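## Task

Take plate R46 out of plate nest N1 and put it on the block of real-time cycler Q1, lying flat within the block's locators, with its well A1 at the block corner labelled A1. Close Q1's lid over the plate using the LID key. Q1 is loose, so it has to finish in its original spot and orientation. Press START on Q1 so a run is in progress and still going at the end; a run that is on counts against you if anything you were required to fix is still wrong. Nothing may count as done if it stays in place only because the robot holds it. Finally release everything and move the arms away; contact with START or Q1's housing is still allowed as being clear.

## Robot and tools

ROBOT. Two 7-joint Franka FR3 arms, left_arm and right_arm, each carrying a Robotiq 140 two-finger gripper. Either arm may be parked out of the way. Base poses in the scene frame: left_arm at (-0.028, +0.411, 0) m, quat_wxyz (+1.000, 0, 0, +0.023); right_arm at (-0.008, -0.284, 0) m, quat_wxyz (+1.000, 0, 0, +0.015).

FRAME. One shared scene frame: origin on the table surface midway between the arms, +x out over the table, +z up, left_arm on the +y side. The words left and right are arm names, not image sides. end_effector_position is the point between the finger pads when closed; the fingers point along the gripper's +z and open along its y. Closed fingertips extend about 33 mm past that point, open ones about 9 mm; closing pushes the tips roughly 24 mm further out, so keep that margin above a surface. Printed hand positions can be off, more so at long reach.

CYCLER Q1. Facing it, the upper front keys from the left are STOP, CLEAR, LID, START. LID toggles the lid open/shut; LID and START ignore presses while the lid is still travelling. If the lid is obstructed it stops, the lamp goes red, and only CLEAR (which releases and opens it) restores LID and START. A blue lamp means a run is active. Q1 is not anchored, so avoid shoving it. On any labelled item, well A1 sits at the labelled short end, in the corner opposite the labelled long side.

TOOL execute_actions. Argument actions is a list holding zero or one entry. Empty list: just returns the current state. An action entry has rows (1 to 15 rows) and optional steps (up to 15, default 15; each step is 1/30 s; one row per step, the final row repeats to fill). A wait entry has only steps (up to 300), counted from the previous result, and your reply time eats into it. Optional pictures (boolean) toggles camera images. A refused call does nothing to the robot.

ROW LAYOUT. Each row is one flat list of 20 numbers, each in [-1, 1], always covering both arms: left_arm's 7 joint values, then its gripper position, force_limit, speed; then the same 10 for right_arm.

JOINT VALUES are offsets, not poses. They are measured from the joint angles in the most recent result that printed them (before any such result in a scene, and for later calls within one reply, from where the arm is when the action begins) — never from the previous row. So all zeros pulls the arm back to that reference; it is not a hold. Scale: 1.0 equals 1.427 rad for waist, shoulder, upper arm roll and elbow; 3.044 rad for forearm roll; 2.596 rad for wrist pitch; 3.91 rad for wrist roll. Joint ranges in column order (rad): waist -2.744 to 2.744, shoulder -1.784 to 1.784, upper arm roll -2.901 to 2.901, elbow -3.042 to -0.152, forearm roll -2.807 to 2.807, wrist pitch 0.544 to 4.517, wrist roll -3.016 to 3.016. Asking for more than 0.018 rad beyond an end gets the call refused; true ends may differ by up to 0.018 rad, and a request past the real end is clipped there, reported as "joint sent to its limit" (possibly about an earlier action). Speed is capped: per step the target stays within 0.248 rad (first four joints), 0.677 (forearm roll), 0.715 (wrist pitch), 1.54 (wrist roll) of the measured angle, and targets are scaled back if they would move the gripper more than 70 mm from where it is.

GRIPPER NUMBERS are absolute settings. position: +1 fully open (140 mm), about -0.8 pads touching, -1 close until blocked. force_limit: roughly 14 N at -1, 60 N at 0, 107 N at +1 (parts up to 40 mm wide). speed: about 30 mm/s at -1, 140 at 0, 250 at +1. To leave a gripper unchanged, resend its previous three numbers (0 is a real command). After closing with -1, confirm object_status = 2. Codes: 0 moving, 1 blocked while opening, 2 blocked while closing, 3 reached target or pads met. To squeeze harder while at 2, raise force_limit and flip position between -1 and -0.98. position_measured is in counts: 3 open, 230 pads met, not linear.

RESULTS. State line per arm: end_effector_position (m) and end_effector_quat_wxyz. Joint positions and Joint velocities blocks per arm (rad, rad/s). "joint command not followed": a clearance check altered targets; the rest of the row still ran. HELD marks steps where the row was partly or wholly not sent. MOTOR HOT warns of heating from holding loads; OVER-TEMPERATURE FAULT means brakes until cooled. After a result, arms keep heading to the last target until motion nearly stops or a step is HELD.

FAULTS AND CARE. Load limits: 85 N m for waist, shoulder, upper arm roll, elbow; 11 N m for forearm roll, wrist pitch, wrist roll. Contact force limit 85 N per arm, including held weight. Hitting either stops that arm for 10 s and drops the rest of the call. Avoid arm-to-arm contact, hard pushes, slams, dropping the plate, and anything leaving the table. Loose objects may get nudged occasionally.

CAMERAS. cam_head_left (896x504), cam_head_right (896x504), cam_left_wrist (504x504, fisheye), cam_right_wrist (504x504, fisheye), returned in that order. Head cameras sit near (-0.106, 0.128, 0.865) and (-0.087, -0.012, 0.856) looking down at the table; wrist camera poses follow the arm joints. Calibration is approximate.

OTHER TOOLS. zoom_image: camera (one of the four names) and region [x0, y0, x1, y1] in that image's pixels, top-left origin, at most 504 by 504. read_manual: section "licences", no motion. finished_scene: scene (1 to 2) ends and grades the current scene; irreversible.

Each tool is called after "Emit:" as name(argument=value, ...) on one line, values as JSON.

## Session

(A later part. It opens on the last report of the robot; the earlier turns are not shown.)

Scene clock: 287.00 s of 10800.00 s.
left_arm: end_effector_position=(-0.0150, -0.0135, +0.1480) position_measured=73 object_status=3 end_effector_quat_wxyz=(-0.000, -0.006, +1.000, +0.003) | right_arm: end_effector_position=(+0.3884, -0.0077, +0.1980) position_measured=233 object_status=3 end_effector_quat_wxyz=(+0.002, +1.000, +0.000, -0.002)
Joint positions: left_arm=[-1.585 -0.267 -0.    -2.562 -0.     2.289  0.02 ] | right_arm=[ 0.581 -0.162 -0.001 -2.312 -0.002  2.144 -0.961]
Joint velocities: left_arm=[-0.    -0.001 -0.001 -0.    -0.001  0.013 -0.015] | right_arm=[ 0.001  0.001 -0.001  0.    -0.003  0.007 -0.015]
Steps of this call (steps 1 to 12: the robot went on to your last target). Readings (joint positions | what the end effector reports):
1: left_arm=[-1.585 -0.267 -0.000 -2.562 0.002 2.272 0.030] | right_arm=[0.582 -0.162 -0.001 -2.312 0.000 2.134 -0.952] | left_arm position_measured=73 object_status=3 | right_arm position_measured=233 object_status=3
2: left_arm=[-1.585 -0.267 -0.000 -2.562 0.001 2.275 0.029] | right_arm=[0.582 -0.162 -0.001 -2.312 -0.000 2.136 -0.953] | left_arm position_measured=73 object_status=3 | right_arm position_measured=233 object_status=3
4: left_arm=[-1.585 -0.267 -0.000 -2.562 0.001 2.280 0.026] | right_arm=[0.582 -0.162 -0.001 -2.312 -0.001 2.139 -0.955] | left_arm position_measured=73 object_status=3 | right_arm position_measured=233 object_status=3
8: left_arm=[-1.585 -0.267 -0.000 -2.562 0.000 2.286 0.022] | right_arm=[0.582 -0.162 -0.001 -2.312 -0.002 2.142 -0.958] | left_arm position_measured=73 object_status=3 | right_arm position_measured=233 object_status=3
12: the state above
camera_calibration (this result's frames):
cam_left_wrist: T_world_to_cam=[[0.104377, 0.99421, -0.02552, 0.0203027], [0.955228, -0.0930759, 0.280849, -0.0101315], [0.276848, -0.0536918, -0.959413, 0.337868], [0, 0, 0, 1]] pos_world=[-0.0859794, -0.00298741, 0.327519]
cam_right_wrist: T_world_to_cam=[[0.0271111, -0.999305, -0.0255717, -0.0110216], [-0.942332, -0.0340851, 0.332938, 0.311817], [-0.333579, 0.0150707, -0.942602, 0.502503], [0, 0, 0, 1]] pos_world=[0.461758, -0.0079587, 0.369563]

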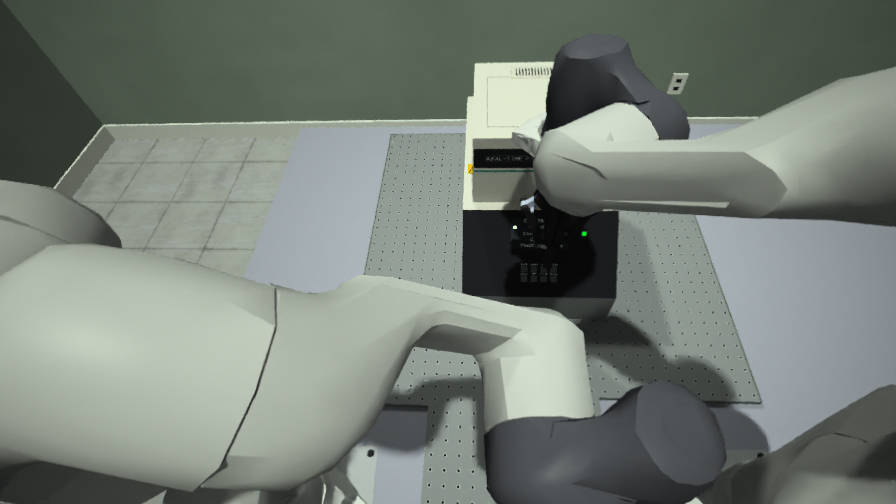

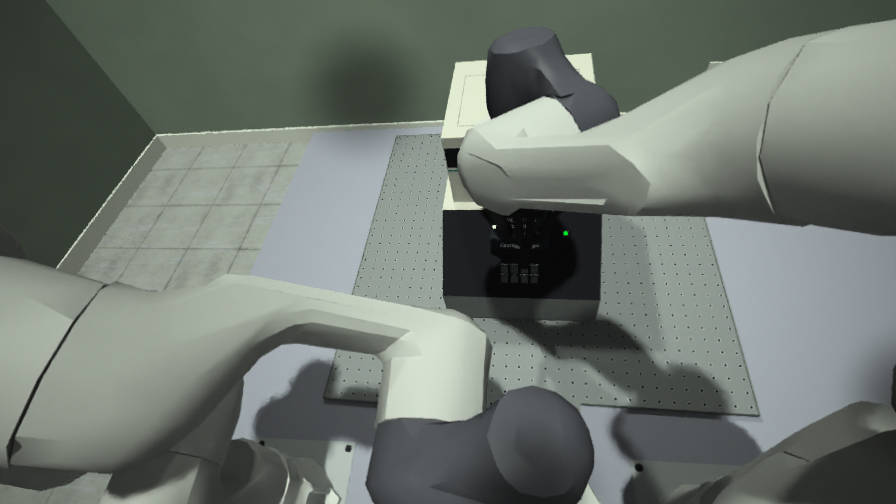

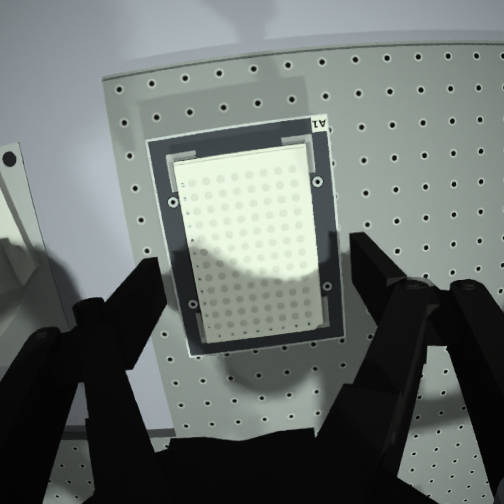

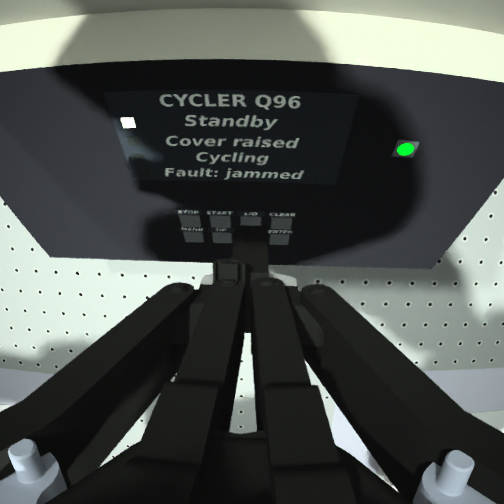

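Emit:
execute_actions(actions=[{"rows": [
[0.0005,0.0024,0,-0.0014,0,0.0110,0.0030,0.44,-0.3,0, 0.0005,0.0003,0,-0.0017,0,0.0060,0.0030,-1,0,0.5],
[0.0012,0.0066,0,-0.0039,0,0.0200,0.0030,0.44,-0.3,0, 0.0010,0.0008,0,-0.0046,0,0.0110,0.0030,-1,0,0.5],
[0.0020,0.0123,0,-0.0072,0,0.0290,0.0030,0.44,-0.3,0, 0.0017,0.0015,0,-0.0086,0,0.0160,0.0030,-1,0,0.5],
[0.0028,0.0189,0,-0.0111,0,0.0370,0.0030,0.44,-0.3,0, 0.0024,0.0023,0,-0.0132,0,0.0207,0.0030,-1,0,0.5],
[0.0036,0.0255,0,-0.0150,0,0.0440,0.0030,0.44,-0.3,0, 0.0031,0.0031,0,-0.0178,0,0.0246,0.0030,-1,0,0.5],
[0.0043,0.0321,0,-0.0188,0,0.0500,0.0025,0.44,-0.3,0, 0.0037,0.0039,0,-0.0224,0,0.0280,0.0025,-1,0,0.5],
[0.0049,0.0378,0,-0.0222,0,0.0540,0.0022,0.44,-0.3,0, 0.0042,0.0046,0,-0.0264,0,0.0300,0.0020,-1,0,0.5],
[0.0054,0.0425,0,-0.0249,0,0.0550,0.0022,0.44,-0.3,0, 0.0046,0.0051,0,-0.0297,0,0.0305,0.0020,-1,0,0.5],
[0.0054,0.0453,0,-0.0266,0,0.0540,0.0022,0.44,-0.3,0, 0.0046,0.0055,0,-0.0317,0,0.0300,0.0020,-1,0,0.5],
[0.0054,0.0472,0,-0.0277,0,0.0520,0.0022,0.44,-0.3,0, 0.0046,0.0057,0,-0.0330,0,0.0290,0.0020,-1,0,0.5],
[0.0054,0.0472,0,-0.0277,0,0.0500,0.0022,0.44,-0.3,0, 0.0046,0.0057,0,-0.0330,0,0.0280,0.0020,-1,0,0.5],
[0.0054,0.0472,0,-0.0277,0,0.0480,0.0022,0.44,-0.3,0, 0.0046,0.0057,0,-0.0330,0,0.0268,0.0020,-1,0,0.5],
[0.0054,0.0472,0,-0.0277,0,0.0465,0.0022,0.44,-0.3,0, 0.0046,0.0057,0,-0.0330,0,0.0260,0.0020,-1,0,0.5],
[0.0054,0.0472,0,-0.0277,0,0.0452,0.0022,0.44,-0.3,0, 0.0046,0.0057,0,-0.0330,0,0.0253,0.0020,-1,0,0.5]
], "steps": 15}], pictures=false)

Emit:
execute_actions(actions=[{"steps": 6}])

Scene clock: 407.50 s of 10800.00 s.
left_arm: end_effector_position=(-0.0124, -0.0149, +0.1132) position_measured=73 object_status=3 end_effector_quat_wxyz=(-0.000, -0.007, +1.000, +0.000) | right_arm: end_effector_position=(+0.3847, -0.0075, +0.1798) position_measured=233 object_status=3 end_effector_quat_wxyz=(+0.000, +1.000, +0.002, +0.001)
Joint positions: left_arm=[-1.58  -0.201 -0.    -2.601 -0.     2.4    0.023] | right_arm=[ 0.586 -0.155 -0.001 -2.357 -0.002  2.204 -0.958]
Joint velocities: left_arm=[ 0.     0.001 -0.001 -0.     0.     0.014  0.005] | right_arm=[ 0.001 -0.    -0.001 -0.007  0.001  0.007  0.003]
Steps of this call (steps 1 to 30: the robot went on to your last target; steps 31 to 90: nothing new was sent; then 117.00 s passed at rest; steps 91 to 105: all 15 steps of this action). Readings (joint positions | what the end effector reports):
91: left_arm=[-1.585 -0.267 -0.000 -2.562 -0.000 2.294 0.016] | right_arm=[0.581 -0.162 -0.001 -2.312 -0.002 2.147 -0.963] | left_arm position_measured=73 object_status=3 | right_arm position_measured=233 object_status=3
92: left_arm=[-1.585 -0.266 -0.000 -2.563 -0.000 2.302 0.018] | right_arm=[0.581 -0.162 -0.001 -2.313 -0.002 2.151 -0.962] | left_arm position_measured=73 object_status=3 | right_arm position_measured=233 object_status=3
94: left_arm=[-1.585 -0.258 -0.000 -2.567 -0.000 2.325 0.020] | right_arm=[0.582 -0.162 -0.001 -2.319 -0.002 2.163 -0.961] | left_arm position_measured=73 object_status=3 | right_arm position_measured=233 object_status=3
98: left_arm=[-1.581 -0.226 -0.000 -2.585 -0.000 2.377 0.022] | right_arm=[0.585 -0.160 -0.001 -2.340 -0.002 2.191 -0.959] | left_arm position_measured=73 object_status=3 | right_arm position_measured=233 object_status=3
105: the state above

Scene clock: 407.70 s of 10800.00 s.
left_arm: end_effector_position=(-0.0123, -0.0154, +0.1134) position_measured=73 object_status=3 end_effector_quat_wxyz=(-0.000, -0.007, +1.000, -0.001) | right_arm: end_effector_position=(+0.3849, -0.0073, +0.1798) position_measured=233 object_status=3 end_effector_quat_wxyz=(-0.000, +1.000, +0.002, +0.002)
Joint positions: left_arm=[-1.579 -0.201 -0.    -2.601 -0.     2.401  0.024] | right_arm=[ 0.586 -0.155 -0.001 -2.357 -0.002  2.205 -0.958]
Joint velocities: left_arm=[ 0.002 -0.     0.     0.    -0.     0.004  0.002] | right_arm=[-0.001  0.    -0.    -0.002 -0.001  0.004  0.   ]
Steps of this call (steps 1 to 6: the robot went on to your last target). Readings (joint positions | what the end effector reports):
1: left_arm=[-1.580 -0.201 -0.000 -2.601 -0.000 2.400 0.023] | right_arm=[0.586 -0.155 -0.001 -2.357 -0.002 2.204 -0.958] | left_arm position_measured=73 object_status=3 | right_arm position_measured=233 object_status=3
2: left_arm=[-1.579 -0.201 -0.000 -2.601 -0.000 2.400 0.023] | right_arm=[0.586 -0.155 -0.001 -2.357 -0.002 2.204 -0.958] | left_arm position_measured=73 object_status=3 | right_arm position_measured=233 object_status=3
4: left_arm=[-1.579 -0.201 -0.000 -2.601 -0.000 2.401 0.024] | right_arm=[0.586 -0.155 -0.001 -2.357 -0.002 2.204 -0.958] | left_arm position_measured=73 object_status=3 | right_arm position_measured=233 object_status=3
6: the state above
camera_calibration (this result's frames):
cam_left_wrist: T_world_to_cam=[[0.102288, 0.994202, -0.0331494, 0.021953], [0.955375, -0.0889008, 0.281699, -0.00312833], [0.277119, -0.0604847, -0.95893, 0.303702], [0, 0, 0, 1]] pos_world=[-0.0834184, -0.00373449, 0.292838]
cam_right_wrist: T_world_to_cam=[[0.0297678, -0.999094, -0.0304124, -0.0112043], [-0.94466, -0.0380644, 0.325835, 0.316736], [-0.326697, 0.01903, -0.944938, 0.481923], [0, 0, 0, 1]] pos_world=[0.456985, -0.00830877, 0.351843]

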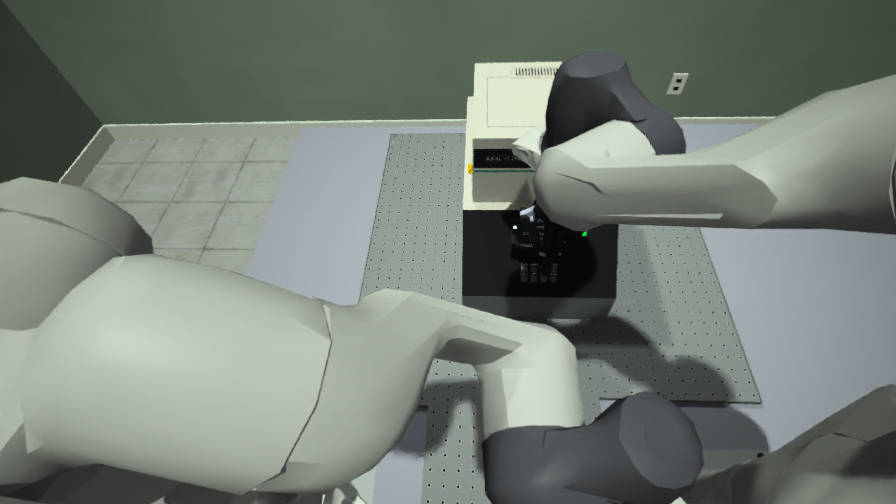

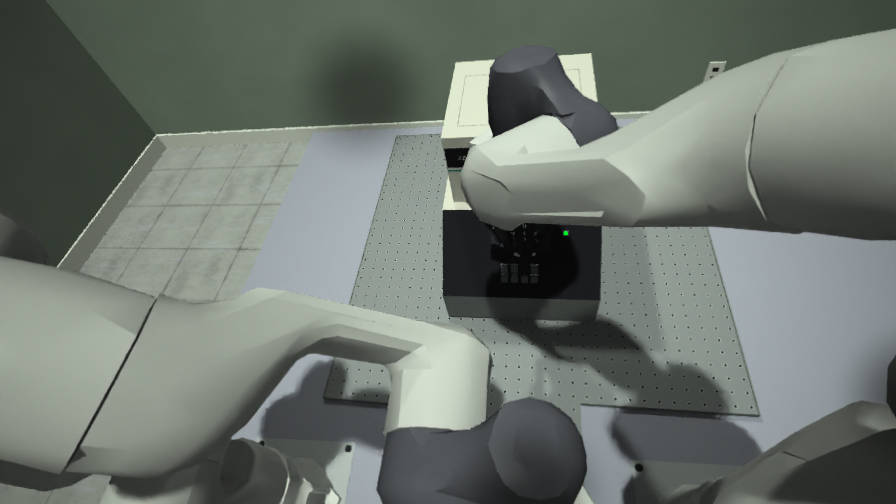

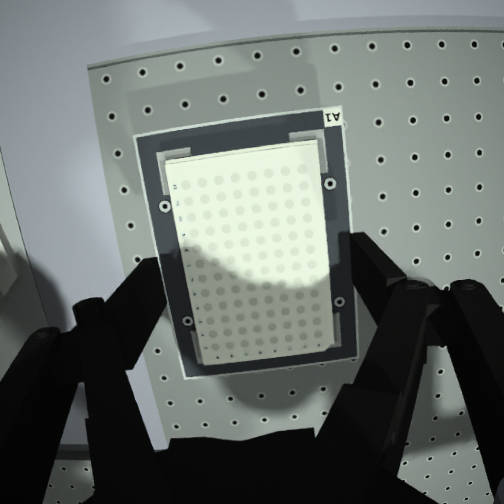

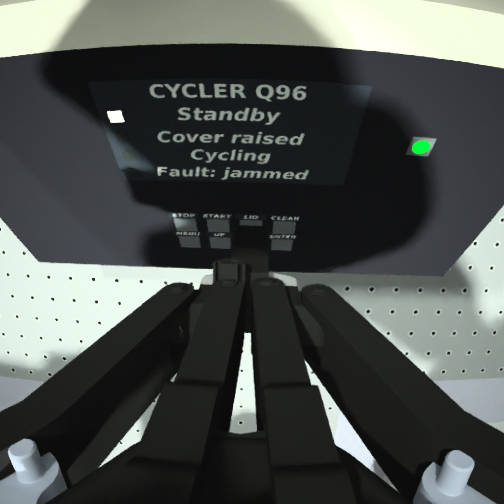

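Emit:
zoom_image(camera="cam_right_wrist", region=[160, 190, 320, 290])

Emit:
zoom_image(camera="cam_left_wrist", region=[120, 100, 400, 390])

Region (160, 190, 320, 290) of cam_right_wrist's 504x504 image, scaled by 3.150, with more detail than that image has; it fills the top 315 rows of this view, and the rest is white.

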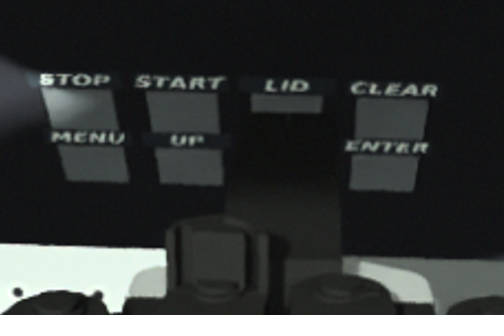

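Region (120, 100, 400, 390) of cam_left_wrist's 504x504 image, scaled by 1.738, with more detail than that image has; it fills the left 487 columns of this view, and the rest is white.

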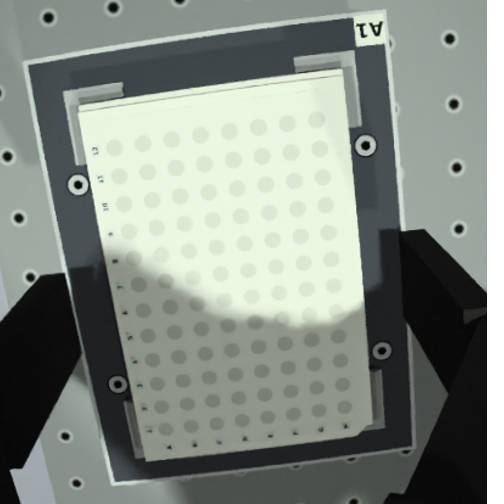

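Emit:
execute_actions(actions=[{"rows": [
[0.0004,0.0016,0,-0.0005,0,0.0035,0.0025,0.44,-0.3,0, 0.0008,0.0007,0,-0.0010,0,0.0024,0,-1,0,0.5],
[0.0010,0.0045,0,-0.0013,0,0.0070,0.0025,0.44,-0.3,0, 0.0017,0.0019,0,-0.0027,0,0.0043,0,-1,0,0.5],
[0.0017,0.0083,0,-0.0025,0,0.0107,0.0025,0.44,-0.3,0, 0.0024,0.0035,0,-0.0048,0,0.0065,0,-1,0,0.5],
[0.0024,0.0128,0,-0.0038,0,0.0144,0.0025,0.44,-0.3,0, 0.0029,0.0051,0,-0.0071,0,0.0088,0,-1,0,0.5],
[0.0030,0.0172,0,-0.0051,0,0.0182,0.0025,0.44,-0.3,0, 0.0029,0.0070,0,-0.0097,0,0.0110,0,-1,0,0.5],
[0.0034,0.0217,0,-0.0065,0,0.0217,0.0022,0.44,-0.3,0, 0.0029,0.0088,0,-0.0122,0,0.0130,0,-1,0,0.5],
[0.0036,0.0255,0,-0.0076,0,0.0247,0.0020,0.44,-0.3,0, 0.0029,0.0104,0,-0.0145,0,0.0147,0,-1,0,0.5],
[0.0036,0.0287,0,-0.0086,0,0.0268,0.0020,0.44,-0.3,0, 0.0029,0.0120,0,-0.0166,0,0.0159,0,-1,0,0.5],
[0.0036,0.0306,0,-0.0091,0,0.0277,0.0020,0.44,-0.3,0, 0.0029,0.0131,0,-0.0181,0,0.0166,0,-1,0,0.5],
[0.0036,0.0319,0,-0.0095,0,0.0275,0.0020,0.44,-0.3,0, 0.0029,0.0139,0,-0.0193,0,0.0166,0,-1,0,0.5],
[0.0036,0.0319,0,-0.0095,0,0.0266,0.0020,0.44,-0.3,0, 0.0029,0.0139,0,-0.0193,0,0.0163,0,-1,0,0.5],
[0.0036,0.0319,0,-0.0095,0,0.0254,0.0020,0.44,-0.3,0, 0.0029,0.0139,0,-0.0193,0,0.0158,0,-1,0,0.5],
[0.0036,0.0319,0,-0.0095,0,0.0242,0.0020,0.44,-0.3,0, 0.0029,0.0139,0,-0.0193,0,0.0158,0,-1,0,0.5],
[0.0036,0.0319,0,-0.0095,0,0.0233,0.0020,0.44,-0.3,0, 0.0029,0.0139,0,-0.0193,0,0.0158,0,-1,0,0.5]
], "steps": 15}], pictures=false)

Emit:
execute_actions(actions=[{"steps": 3}])

Emit:
execute_actions(actions=[{"rows": [
[0,0,0,0,0,0.0006,0,-1,-0.3,-0.7, 0,-0.0020,0,-0.0003,0,-0.0055,0,-1,0,0.5],
[0,0,0,0,0,0.0006,0,-1,-0.3,-0.7, 0,-0.0052,0,-0.0014,0,-0.0095,0,-1,0,0.5],
[0,0,0,0,0,0.0006,0,-1,-0.3,-0.7, 0,-0.0105,0,-0.0031,0,-0.0142,0,-1,0,0.5],
[0,0,0,0,0,0.0006,0,-1,-0.3,-0.7, 0,-0.0177,0,-0.0054,0,-0.0191,0,-1,0,0.5],
[0,0,0,0,0,0.0006,0,-1,-0.3,-0.7, -0.0009,-0.0268,0,-0.0084,0,-0.0246,0,-1,0,0.5],
[0,0,0,0,0,0.0006,0,-1,-0.3,-0.7, -0.0035,-0.0378,0,-0.0119,0,-0.0306,0,-1,0,0.5],
[0,0,0,0,0,0.0006,0,-1,-0.3,-0.7, -0.0079,-0.0504,0,-0.0160,0,-0.0370,0,-1,0,0.5],
[0,0,0,0,0,0.0006,0,-1,-0.3,-0.7, -0.0141,-0.0645,0,-0.0206,0,-0.0437,0,-1,0,0.5],
[0,0,0,0,0,0.0006,0,-1,-0.3,-0.7, -0.0218,-0.0799,0,-0.0256,0,-0.0508,0,-1,0,0.5],
[0,0,0,0,0,0.0006,0,-1,-0.3,-0.7, -0.0313,-0.0964,0,-0.0309,0,-0.0580,0,-1,0,0.5],
[0,0,0,0,0,0.0006,0,-1,-0.3,-0.7, -0.0422,-0.1139,0,-0.0366,0,-0.0653,0,-1,0,0.5],
[0,0,0,0,0,0.0006,0,-1,-0.3,-0.7, -0.0547,-0.1320,0,-0.0425,0,-0.0726,0,-1,0,0.5],
[0,0,0,0,0,0.0006,0,-1,-0.3,-0.7, -0.0685,-0.1507,0,-0.0485,0,-0.0798,0,-1,0,0.5],
[0,0,0,0,0,0.0006,0,-1,-0.3,-0.7, -0.0837,-0.1696,0,-0.0547,0,-0.0869,0,-1,0,0.5],
[0,0,0,0,0,0.0006,0,-1,-0.3,-0.7, -0.1000,-0.1884,0,-0.0608,0,-0.0936,0,-1,0,0.5]
], "steps": 15}], pictures=false)

Emit:
execute_actions(actions=[{"rows": [
[0,0,0,0,0,-0.0030,0,-1,-0.3,-0.7, -0.0516,-0.0600,0,-0.0195,0,-0.0426,0,-1,0,0.5],
[0,-0.0015,0,0.0010,0,-0.0057,0,-1,-0.3,-0.7, -0.0700,-0.0782,0,-0.0254,0,-0.0486,0,-1,0,0.5],
[0,-0.0031,0,0.0016,0,-0.0085,0,-1,-0.3,-0.7, -0.0892,-0.0957,0,-0.0310,0,-0.0541,0,-1,0,0.5],
[0,-0.0054,0,0.0024,0,-0.0120,0,-1,-0.3,-0.7, -0.1094,-0.1123,0,-0.0364,0,-0.0589,0,-1,0,0.5],
[0,-0.0086,0,0.0036,0,-0.0161,0,-1,-0.3,-0.7, -0.1297,-0.1278,0,-0.0414,0,-0.0631,0,-1,0,0.5],
[0,-0.0127,0,0.0051,0,-0.0208,0,-1,-0.3,-0.7, -0.1509,-0.1419,0,-0.0460,0,-0.0667,0,-1,0,0.5],
[0,-0.0175,0,0.0070,0,-0.0260,0,-1,-0.3,-0.7, -0.1722,-0.1544,0,-0.0501,0,-0.0695,0,-1,0,0.5],
[0,-0.0231,0,0.0094,0,-0.0319,0,-1,-0.3,-0.7, -0.1934,-0.1652,0,-0.0536,0,-0.0716,0,-1,0,0.5],
[0,-0.0293,0,0.0122,0,-0.0381,0,-1,-0.3,-0.7, -0.2147,-0.1746,0,-0.0566,0,-0.0727,0,-1,0,0.5],
[0,-0.0360,0,0.0155,0,-0.0449,0,-1,-0.3,-0.7, -0.2360,-0.1817,0,-0.0589,0,-0.0735,0,-1,0,0.5],
[0,-0.0431,0,0.0194,0,-0.0519,0,-1,-0.3,-0.7, -0.2572,-0.1871,0,-0.0607,0,-0.0744,0,-1,0,0.5],
[0,-0.0506,0,0.0236,0,-0.0592,0,-1,-0.3,-0.7, -0.2775,-0.1901,0,-0.0616,0,-0.0744,0,-1,0,0.5],
[0,-0.0583,0,0.0284,0,-0.0665,0,-1,-0.3,-0.7, -0.2977,-0.1911,0,-0.0620,0,-0.0744,0,-1,0,0.5],
[0,-0.0662,0,0.0335,0,-0.0738,0,-1,-0.3,-0.7, -0.3169,-0.1911,0,-0.0620,0,-0.0744,0,-1,0,0.5],
[0,-0.0740,0,0.0390,0,-0.0811,0,-1,-0.3,-0.7, -0.3350,-0.1911,0,-0.0620,0,-0.0744,0,-1,0,0.5]
], "steps": 15}], pictures=false)

Emit:
execute_actions(actions=[{"rows": [
[0,-0.0259,0,0.0183,0,-0.0430,0,-1,-0.3,-0.7, -0.0591,0,0,0,0,-0.002,0,-1,0,0.5],
[0,-0.0334,0,0.0241,0,-0.0497,0,-1,-0.3,-0.7, -0.0757,0,0,0,0,-0.002,0,-1,0,0.5],
[0,-0.0405,0,0.0301,0,-0.0558,0,-1,-0.3,-0.7, -0.0908,0,0,0,0,-0.002,0,-1,0,0.5],
[0,-0.0472,0,0.0358,0,-0.0614,0,-1,-0.3,-0.7, -0.1048,0,0,0,0,-0.002,0,-1,0,0.5],
[0,-0.0534,0,0.0414,0,-0.0660,0,-1,-0.3,-0.7, -0.1172,0,0,0,0,-0.002,0,-1,0,0.5],
[0,-0.0590,0,0.0465,0,-0.0699,0,-1,-0.3,-0.7, -0.1281,0,0,0,0,-0.002,0,-1,0,0.5],
[0,-0.0638,0,0.0512,0,-0.0728,0,-1,-0.3,-0.7, -0.1374,0,0,0,0,-0.002,0,-1,0,0.5],
[0,-0.0679,0,0.0552,0,-0.0748,0,-1,-0.3,-0.7, -0.1452,0,0,0,0,-0.002,0,-1,0,0.5],
[0,-0.0711,0,0.0584,0,-0.0760,0,-1,-0.3,-0.7, -0.1514,0,0,0,0,-0.002,0,-1,0,0.5],
[0,-0.0734,0,0.0608,0,-0.0760,0,-1,-0.3,-0.7, -0.1556,0,0,0,0,-0.002,0,-1,0,0.5],
[0,-0.0748,0,0.0622,0,-0.0760,0,-1,-0.3,-0.7, -0.1582,0,0,0,0,-0.002,0,-1,0,0.5],
[0,-0.0753,0,0.0627,0,-0.0760,0,-1,-0.3,-0.7, -0.1592,0,0,0,0,-0.002,0,-1,0,0.5]
], "steps": 15}])

Scene clock: 528.20 s of 10800.00 s.
left_arm: end_effector_position=(-0.0109, -0.0157, +0.0944) position_measured=73 object_status=3 end_effector_quat_wxyz=(-0.000, -0.007, +1.000, +0.000) | right_arm: end_effector_position=(+0.3816, -0.0082, +0.1666) position_measured=233 object_status=3 end_effector_quat_wxyz=(+0.001, +1.000, +0.003, -0.001)
Joint positions: left_arm=[-1.576 -0.157 -0.    -2.613 -0.     2.455  0.027] | right_arm=[ 0.589 -0.142 -0.001 -2.378 -0.002  2.233 -0.958]
Joint velocities: left_arm=[ 0.001  0.001  0.001 -0.001 -0.     0.013  0.001] | right_arm=[-0.    -0.002 -0.    -0.002  0.     0.003  0.   ]
Steps of this call (steps 1 to 15: the robot went on to your last target; steps 16 to 90: nothing new was sent; then 117.00 s passed at rest; steps 91 to 105: all 15 steps of this action). Readings (joint positions | what the end effector reports):
91: left_arm=[-1.579 -0.201 -0.000 -2.601 -0.000 2.403 0.025] | right_arm=[0.586 -0.155 -0.001 -2.357 -0.002 2.205 -0.958] | left_arm position_measured=73 object_status=3 | right_arm position_measured=233 object_status=3
92: left_arm=[-1.579 -0.200 -0.000 -2.601 -0.000 2.405 0.026] | right_arm=[0.586 -0.155 -0.001 -2.357 -0.002 2.206 -0.958] | left_arm position_measured=73 object_status=3 | right_arm position_measured=233 object_status=3
94: left_arm=[-1.579 -0.195 -0.000 -2.601 -0.000 2.414 0.026] | right_arm=[0.587 -0.154 -0.001 -2.360 -0.002 2.211 -0.958] | left_arm position_measured=73 object_status=3 | right_arm position_measured=233 object_status=3
98: left_arm=[-1.577 -0.174 -0.000 -2.607 -0.000 2.438 0.027] | right_arm=[0.588 -0.146 -0.001 -2.371 -0.002 2.225 -0.958] | left_arm position_measured=73 object_status=3 | right_arm position_measured=233 object_status=3
105: the state above

Scene clock: 528.30 s of 10800.00 s.
left_arm: end_effector_position=(-0.0109, -0.0160, +0.0945) position_measured=73 object_status=3 end_effector_quat_wxyz=(-0.000, -0.007, +1.000, -0.000) | right_arm: end_effector_position=(+0.3815, -0.0082, +0.1666) position_measured=233 object_status=3 end_effector_quat_wxyz=(+0.001, +1.000, +0.003, -0.001)
Joint positions: left_arm=[-1.576 -0.157 -0.    -2.613 -0.     2.457  0.028] | right_arm=[ 0.589 -0.142 -0.001 -2.378 -0.002  2.234 -0.958]
Joint velocities: left_arm=[ 0.     0.     0.001 -0.001  0.     0.008 -0.   ] | right_arm=[ 0.001 -0.002 -0.001 -0.002  0.    -0.    -0.   ]
Steps of this call (steps 1 to 3: the robot went on to your last target). Readings (joint positions | what the end effector reports):
1: left_arm=[-1.576 -0.157 -0.000 -2.613 -0.000 2.456 0.027] | right_arm=[0.589 -0.142 -0.001 -2.378 -0.002 2.233 -0.958] | left_arm position_measured=73 object_status=3 | right_arm position_measured=233 object_status=3
2: left_arm=[-1.576 -0.157 -0.000 -2.613 -0.000 2.456 0.027] | right_arm=[0.589 -0.142 -0.001 -2.378 -0.002 2.233 -0.958] | left_arm position_measured=73 object_status=3 | right_arm position_measured=233 object_status=3
3: the state above
camera_calibration (this result's frames):
cam_left_wrist: T_world_to_cam=[[0.102586, 0.994208, -0.0320311, 0.0216373], [0.955357, -0.0895059, 0.281571, 0.000727876], [0.277073, -0.0594865, -0.959006, 0.285189], [0, 0, 0, 1]] pos_world=[-0.0819334, -0.00448192, 0.273986]
cam_right_wrist: T_world_to_cam=[[0.0319197, -0.999116, -0.0273512, -0.0136451], [-0.943073, -0.0391705, 0.330272, 0.316508], [-0.331051, 0.015252, -0.943489, 0.469769], [0, 0, 0, 1]] pos_world=[0.454443, -0.00840017, 0.338315]

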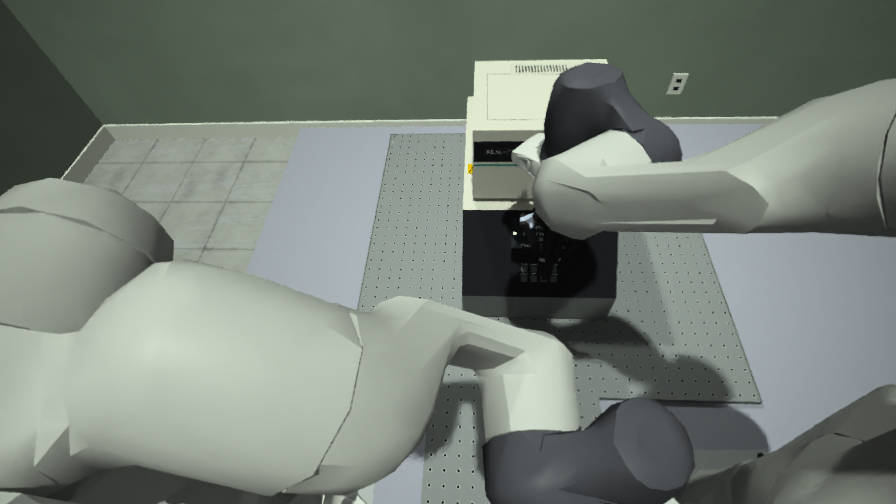

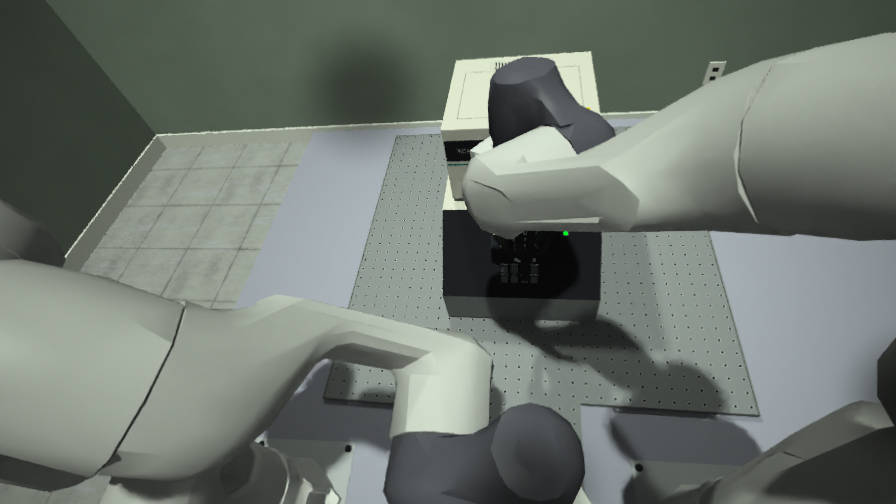

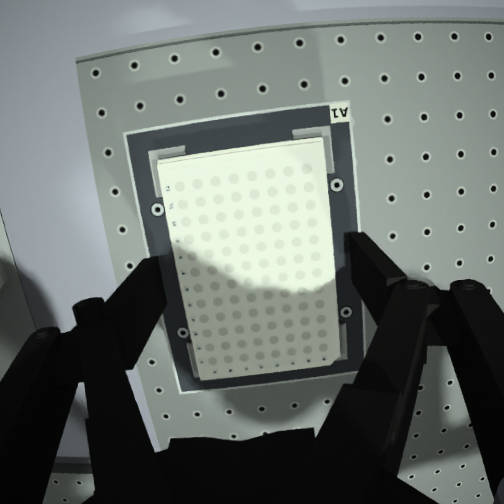

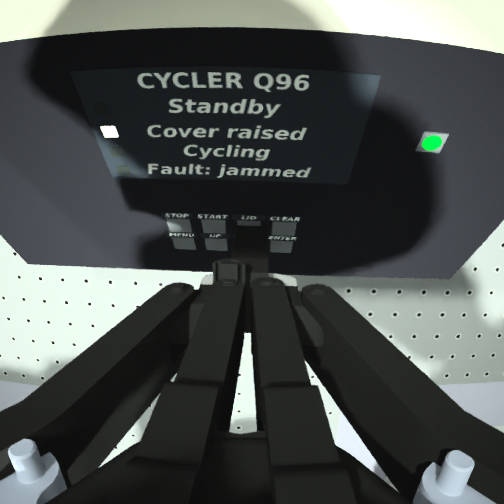

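Scene clock: 528.80 s of 10800.00 s.
left_arm: end_effector_position=(-0.0109, -0.0162, +0.0950) position_measured=109 object_status=0 end_effector_quat_wxyz=(-0.000, -0.007, +1.000, -0.001) | right_arm: end_effector_position=(+0.3601, -0.0734, +0.2182) position_measured=233 object_status=3 end_effector_quat_wxyz=(+0.006, +0.999, -0.045, -0.008)
Joint positions: left_arm=[-1.576 -0.158 -0.    -2.613 -0.     2.456  0.028] | right_arm=[ 0.491 -0.353  0.001 -2.445 -0.002  2.072 -0.958]
Joint velocities: left_arm=[-0.     0.001  0.     0.     0.001  0.001 -0.002] | right_arm=[-0.561 -0.766 -0.038 -0.221 -0.    -0.481  0.001]
Steps of this call (steps 1 to 15: all 15 steps of this action). Readings (joint positions | what the end effector reports):
1: left_arm=[-1.576 -0.157 -0.000 -2.613 -0.000 2.457 0.028] | right_arm=[0.589 -0.143 -0.001 -2.378 -0.002 2.232 -0.958] | left_arm position_measured=73 object_status=0 | right_arm position_measured=233 object_status=3
2: left_arm=[-1.576 -0.157 -0.000 -2.613 -0.000 2.457 0.028] | right_arm=[0.589 -0.145 -0.001 -2.378 -0.002 2.229 -0.958] | left_arm position_measured=76 object_status=0 | right_arm position_measured=233 object_status=3
4: left_arm=[-1.576 -0.157 -0.000 -2.613 -0.000 2.457 0.028] | right_arm=[0.589 -0.152 -0.001 -2.380 -0.002 2.218 -0.958] | left_arm position_measured=83 object_status=0 | right_arm position_measured=233 object_status=3
8: left_arm=[-1.576 -0.157 -0.000 -2.613 -0.000 2.457 0.028] | right_arm=[0.582 -0.195 -0.000 -2.396 -0.002 2.178 -0.958] | left_arm position_measured=96 object_status=0 | right_arm position_measured=233 object_status=3
15: the state above

Scene clock: 529.30 s of 10800.00 s.
left_arm: end_effector_position=(-0.0110, -0.0124, +0.1331) position_measured=109 object_status=2 end_effector_quat_wxyz=(-0.000, -0.007, +1.000, +0.007) | right_arm: end_effector_position=(+0.3492, -0.2481, +0.2702) position_measured=233 object_status=3 end_effector_quat_wxyz=(+0.002, +0.968, -0.253, -0.003)
Joint positions: left_arm=[-1.576 -0.237 -0.    -2.574 -0.     2.324  0.028] | right_arm=[ 0.072 -0.621  0.001 -2.528 -0.002  1.9   -0.958]
Joint velocities: left_arm=[ 0.002 -0.325 -0.     0.201 -0.001 -0.448 -0.   ] | right_arm=[-0.78  -0.064 -0.029 -0.031  0.001 -0.096  0.001]
Steps of this call (steps 1 to 15: all 15 steps of this action). Readings (joint positions | what the end effector reports):
1: left_arm=[-1.576 -0.158 -0.000 -2.613 -0.000 2.456 0.028] | right_arm=[0.468 -0.380 0.002 -2.453 -0.002 2.054 -0.958] | left_arm position_measured=109 object_status=0 | right_arm position_measured=233 object_status=3
2: left_arm=[-1.576 -0.158 -0.000 -2.613 -0.000 2.454 0.028] | right_arm=[0.444 -0.407 0.002 -2.461 -0.002 2.035 -0.958] | left_arm position_measured=109 object_status=2 | right_arm position_measured=233 object_status=3
4: left_arm=[-1.576 -0.160 -0.000 -2.611 -0.000 2.449 0.028] | right_arm=[0.393 -0.460 0.002 -2.477 -0.002 2.001 -0.958] | left_arm position_measured=109 object_status=2 | right_arm position_measured=233 object_status=3
8: left_arm=[-1.576 -0.174 -0.000 -2.607 -0.000 2.420 0.028] | right_arm=[0.278 -0.550 0.001 -2.505 -0.002 1.946 -0.958] | left_arm position_measured=109 object_status=2 | right_arm position_measured=233 object_status=3
15: the state above

Scene clock: 529.80 s of 10800.00 s.
left_arm: end_effector_position=(-0.0109, -0.0168, +0.2017) position_measured=109 object_status=2 end_effector_quat_wxyz=(-0.000, -0.007, +1.000, -0.002) | right_arm: end_effector_position=(+0.3480, -0.3283, +0.2702) position_measured=233 object_status=3 end_effector_quat_wxyz=(+0.002, +0.933, -0.359, -0.003)
Joint positions: left_arm=[-1.576 -0.344 -0.    -2.486 -0.     2.147  0.028] | right_arm=[-0.151 -0.622 -0.001 -2.528 -0.002  1.899 -0.958]
Joint velocities: left_arm=[-0.    -0.006  0.     0.011 -0.    -0.093 -0.001] | right_arm=[-0.038  0.001 -0.    -0.001  0.001 -0.    -0.002]
Steps of this call (steps 1 to 15: all 15 steps of this action). Readings (joint positions | what the end effector reports):
1: left_arm=[-1.576 -0.248 -0.000 -2.566 -0.000 2.305 0.028] | right_arm=[0.045 -0.622 0.000 -2.528 -0.002 1.899 -0.958] | left_arm position_measured=109 object_status=2 | right_arm position_measured=233 object_status=3
2: left_arm=[-1.576 -0.259 -0.000 -2.559 -0.000 2.286 0.028] | right_arm=[0.019 -0.622 0.000 -2.528 -0.002 1.899 -0.958] | left_arm position_measured=109 object_status=2 | right_arm position_measured=233 object_status=3
4: left_arm=[-1.576 -0.281 -0.000 -2.542 -0.000 2.250 0.028] | right_arm=[-0.029 -0.622 -0.000 -2.528 -0.002 1.899 -0.958] | left_arm position_measured=109 object_status=2 | right_arm position_measured=233 object_status=3
8: left_arm=[-1.576 -0.318 -0.000 -2.511 -0.000 2.191 0.028] | right_arm=[-0.103 -0.622 -0.001 -2.528 -0.002 1.899 -0.958] | left_arm position_measured=109 object_status=2 | right_arm position_measured=233 object_status=3
15: the state above
camera_calibration (this result's frames):
cam_left_wrist: T_world_to_cam=[[0.102653, 0.994085, -0.0354654, 0.0265647], [0.955327, -0.0885914, 0.281962, -0.029602], [0.277152, -0.0628253, -0.95877, 0.387844], [0, 0, 0, 1]] pos_world=[-0.081939, -0.00466363, 0.381142]
cam_right_wrist: T_world_to_cam=[[-0.650418, -0.759165, -0.0249969, -0.0139437], [-0.721242, 0.606935, 0.333826, 0.372058], [-0.238258, 0.235155, -0.942303, 0.600914], [0, 0, 0, 1]] pos_world=[0.402447, -0.377709, 0.441691]

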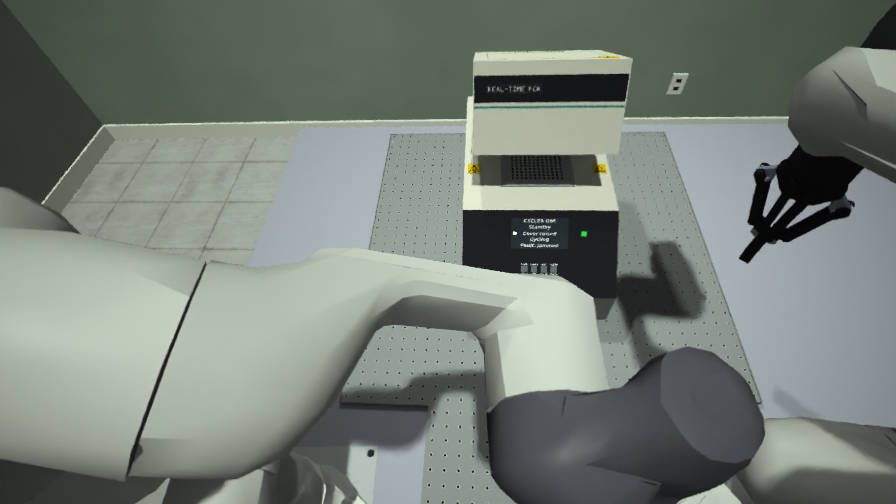

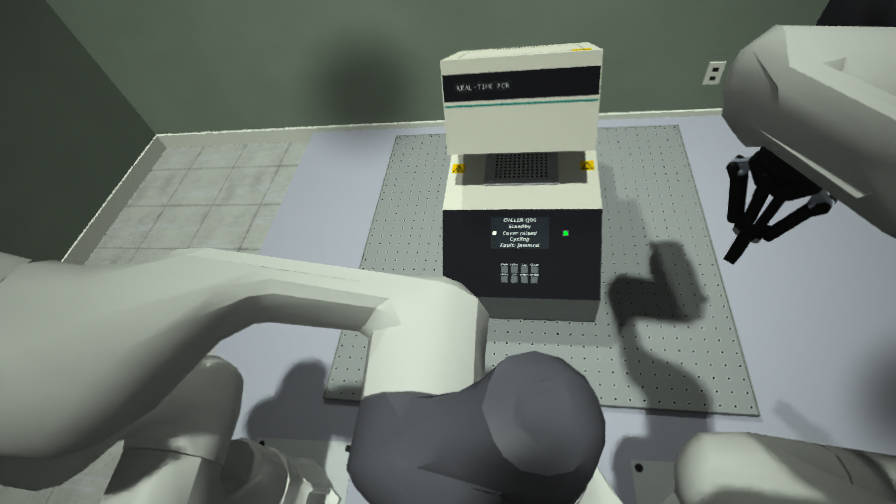

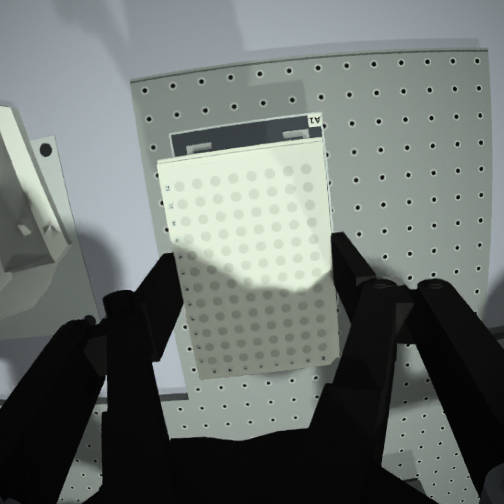

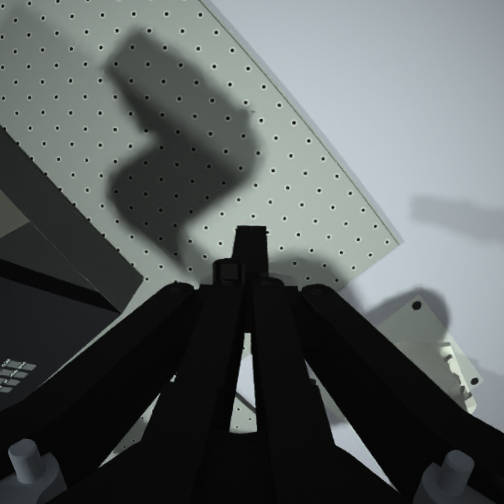

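Emit:
execute_actions(actions=[{"steps": 75}])

Emit:
zoom_image(camera="cam_head_left", region=[450, 80, 650, 230])

Scene clock: 533.50 s of 10800.00 s.
left_arm: end_effector_position=(-0.0111, -0.0117, +0.2004) position_measured=109 object_status=2 end_effector_quat_wxyz=(-0.000, -0.007, +1.000, +0.006) | right_arm: end_effector_position=(+0.3479, -0.3291, +0.2702) position_measured=233 object_status=3 end_effector_quat_wxyz=(+0.002, +0.933, -0.360, -0.003)
Joint positions: left_arm=[-1.576 -0.344 -0.    -2.486 -0.     2.13   0.028] | right_arm=[-0.154 -0.622 -0.001 -2.528 -0.002  1.899 -0.958]
Joint velocities: left_arm=[-0.001 -0.    -0.001  0.     0.001 -0.     0.   ] | right_arm=[-0.002 -0.     0.001 -0.001 -0.001 -0.001  0.   ]
Steps of this call (steps 1 to 30: the robot went on to your last target; steps 31 to 111: nothing new was sent). Readings (joint positions | what the end effector reports):
1: left_arm=[-1.576 -0.344 -0.000 -2.486 -0.000 2.144 0.028] | right_arm=[-0.152 -0.622 -0.001 -2.528 -0.002 1.899 -0.958] | left_arm position_measured=109 object_status=2 | right_arm position_measured=233 object_status=3
2: left_arm=[-1.576 -0.344 -0.000 -2.486 -0.000 2.141 0.028] | right_arm=[-0.152 -0.622 -0.001 -2.528 -0.002 1.899 -0.958] | left_arm position_measured=109 object_status=2 | right_arm position_measured=233 object_status=3
4: left_arm=[-1.576 -0.344 -0.000 -2.486 -0.000 2.138 0.028] | right_arm=[-0.153 -0.622 -0.001 -2.528 -0.002 1.899 -0.958] | left_arm position_measured=109 object_status=2 | right_arm position_measured=233 object_status=3
8: left_arm=[-1.576 -0.344 -0.000 -2.486 -0.000 2.134 0.028] | right_arm=[-0.153 -0.622 -0.001 -2.528 -0.002 1.899 -0.958] | left_arm position_measured=109 object_status=2 | right_arm position_measured=233 object_status=3
111: the state above
All arms were judged still, so your last target was given up. Only a new action makes them travel on or press farther. Fingers that are still opening or closing keep moving.
camera_calibration (this result's frames):
cam_left_wrist: T_world_to_cam=[[0.102639, 0.994525, -0.0196279, 0.0183171], [0.95551, -0.0930884, 0.279883, -0.028218], [0.276523, -0.0474815, -0.959834, 0.387354], [0, 0, 0, 1]] pos_world=[-0.0820298, -0.00245141, 0.380052]
cam_right_wrist: T_world_to_cam=[[-0.652351, -0.757508, -0.0248843, -0.0135529], [-0.719629, 0.608759, 0.333987, 0.372476], [-0.237849, 0.235784, -0.942249, 0.601116], [0, 0, 0, 1]] pos_world=[0.402178, -0.378748, 0.441662]

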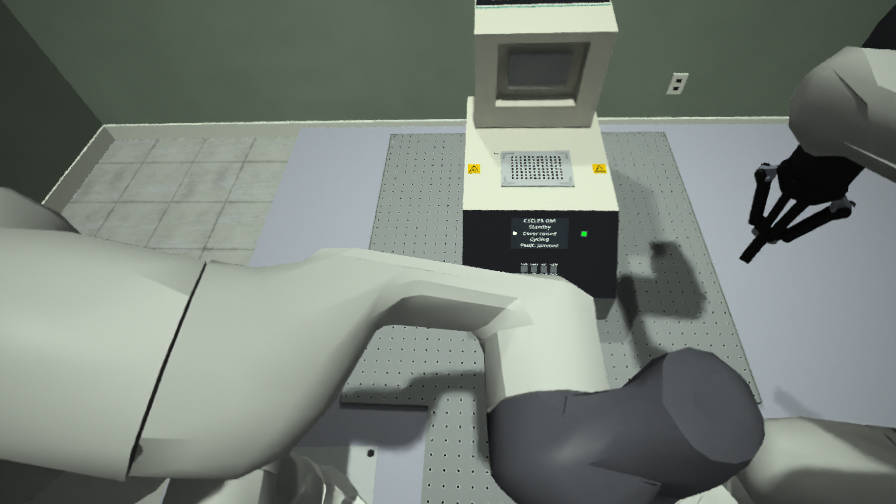

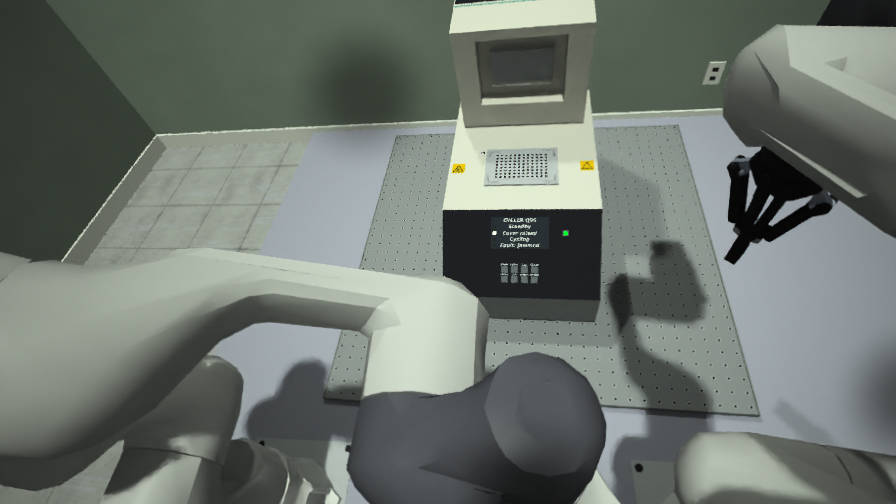

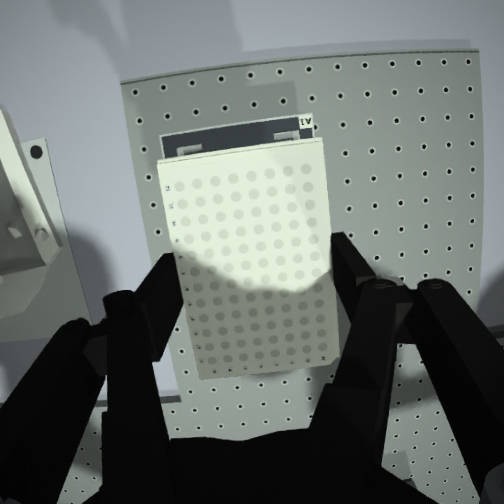

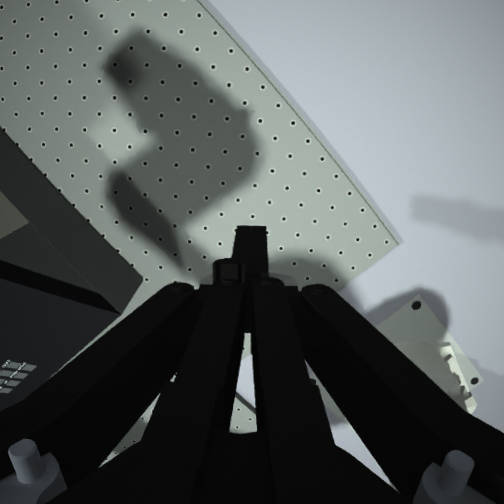

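Region (450, 80, 650, 230) of cam_head_left's 896x504 image, scaled by 2.520, with more detail than that image has; it fills the top 378 rows of this view, and the rest is white.

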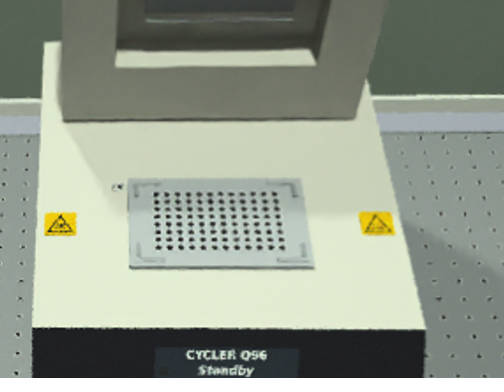

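Emit:
zoom_image(camera="cam_head_right", region=[470, 130, 580, 200])

Emit:
zoom_image(camera="cam_head_left", region=[485, 135, 595, 205])

Region (470, 130, 580, 200) of cam_head_right's 896x504 image, scaled by 4.582, with more detail than that image has; it fills the top 321 rows of this view, and the rest is white.

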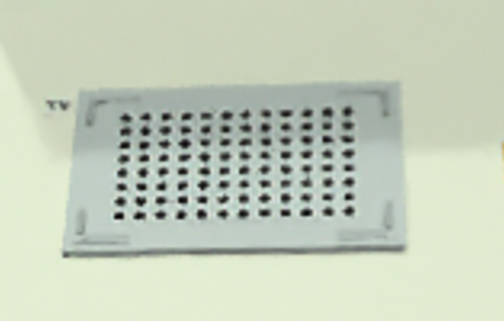

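Region (485, 135, 595, 205) of cam_head_left's 896x504 image, scaled by 4.582, with more detail than that image has; it fills the top 321 rows of this view, and the rest is white.

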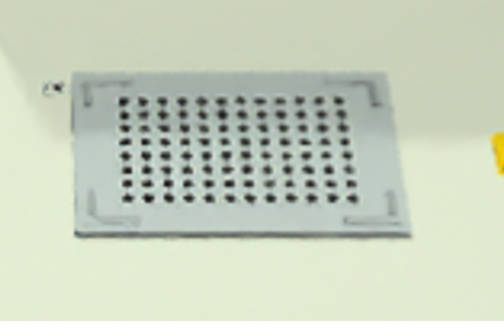

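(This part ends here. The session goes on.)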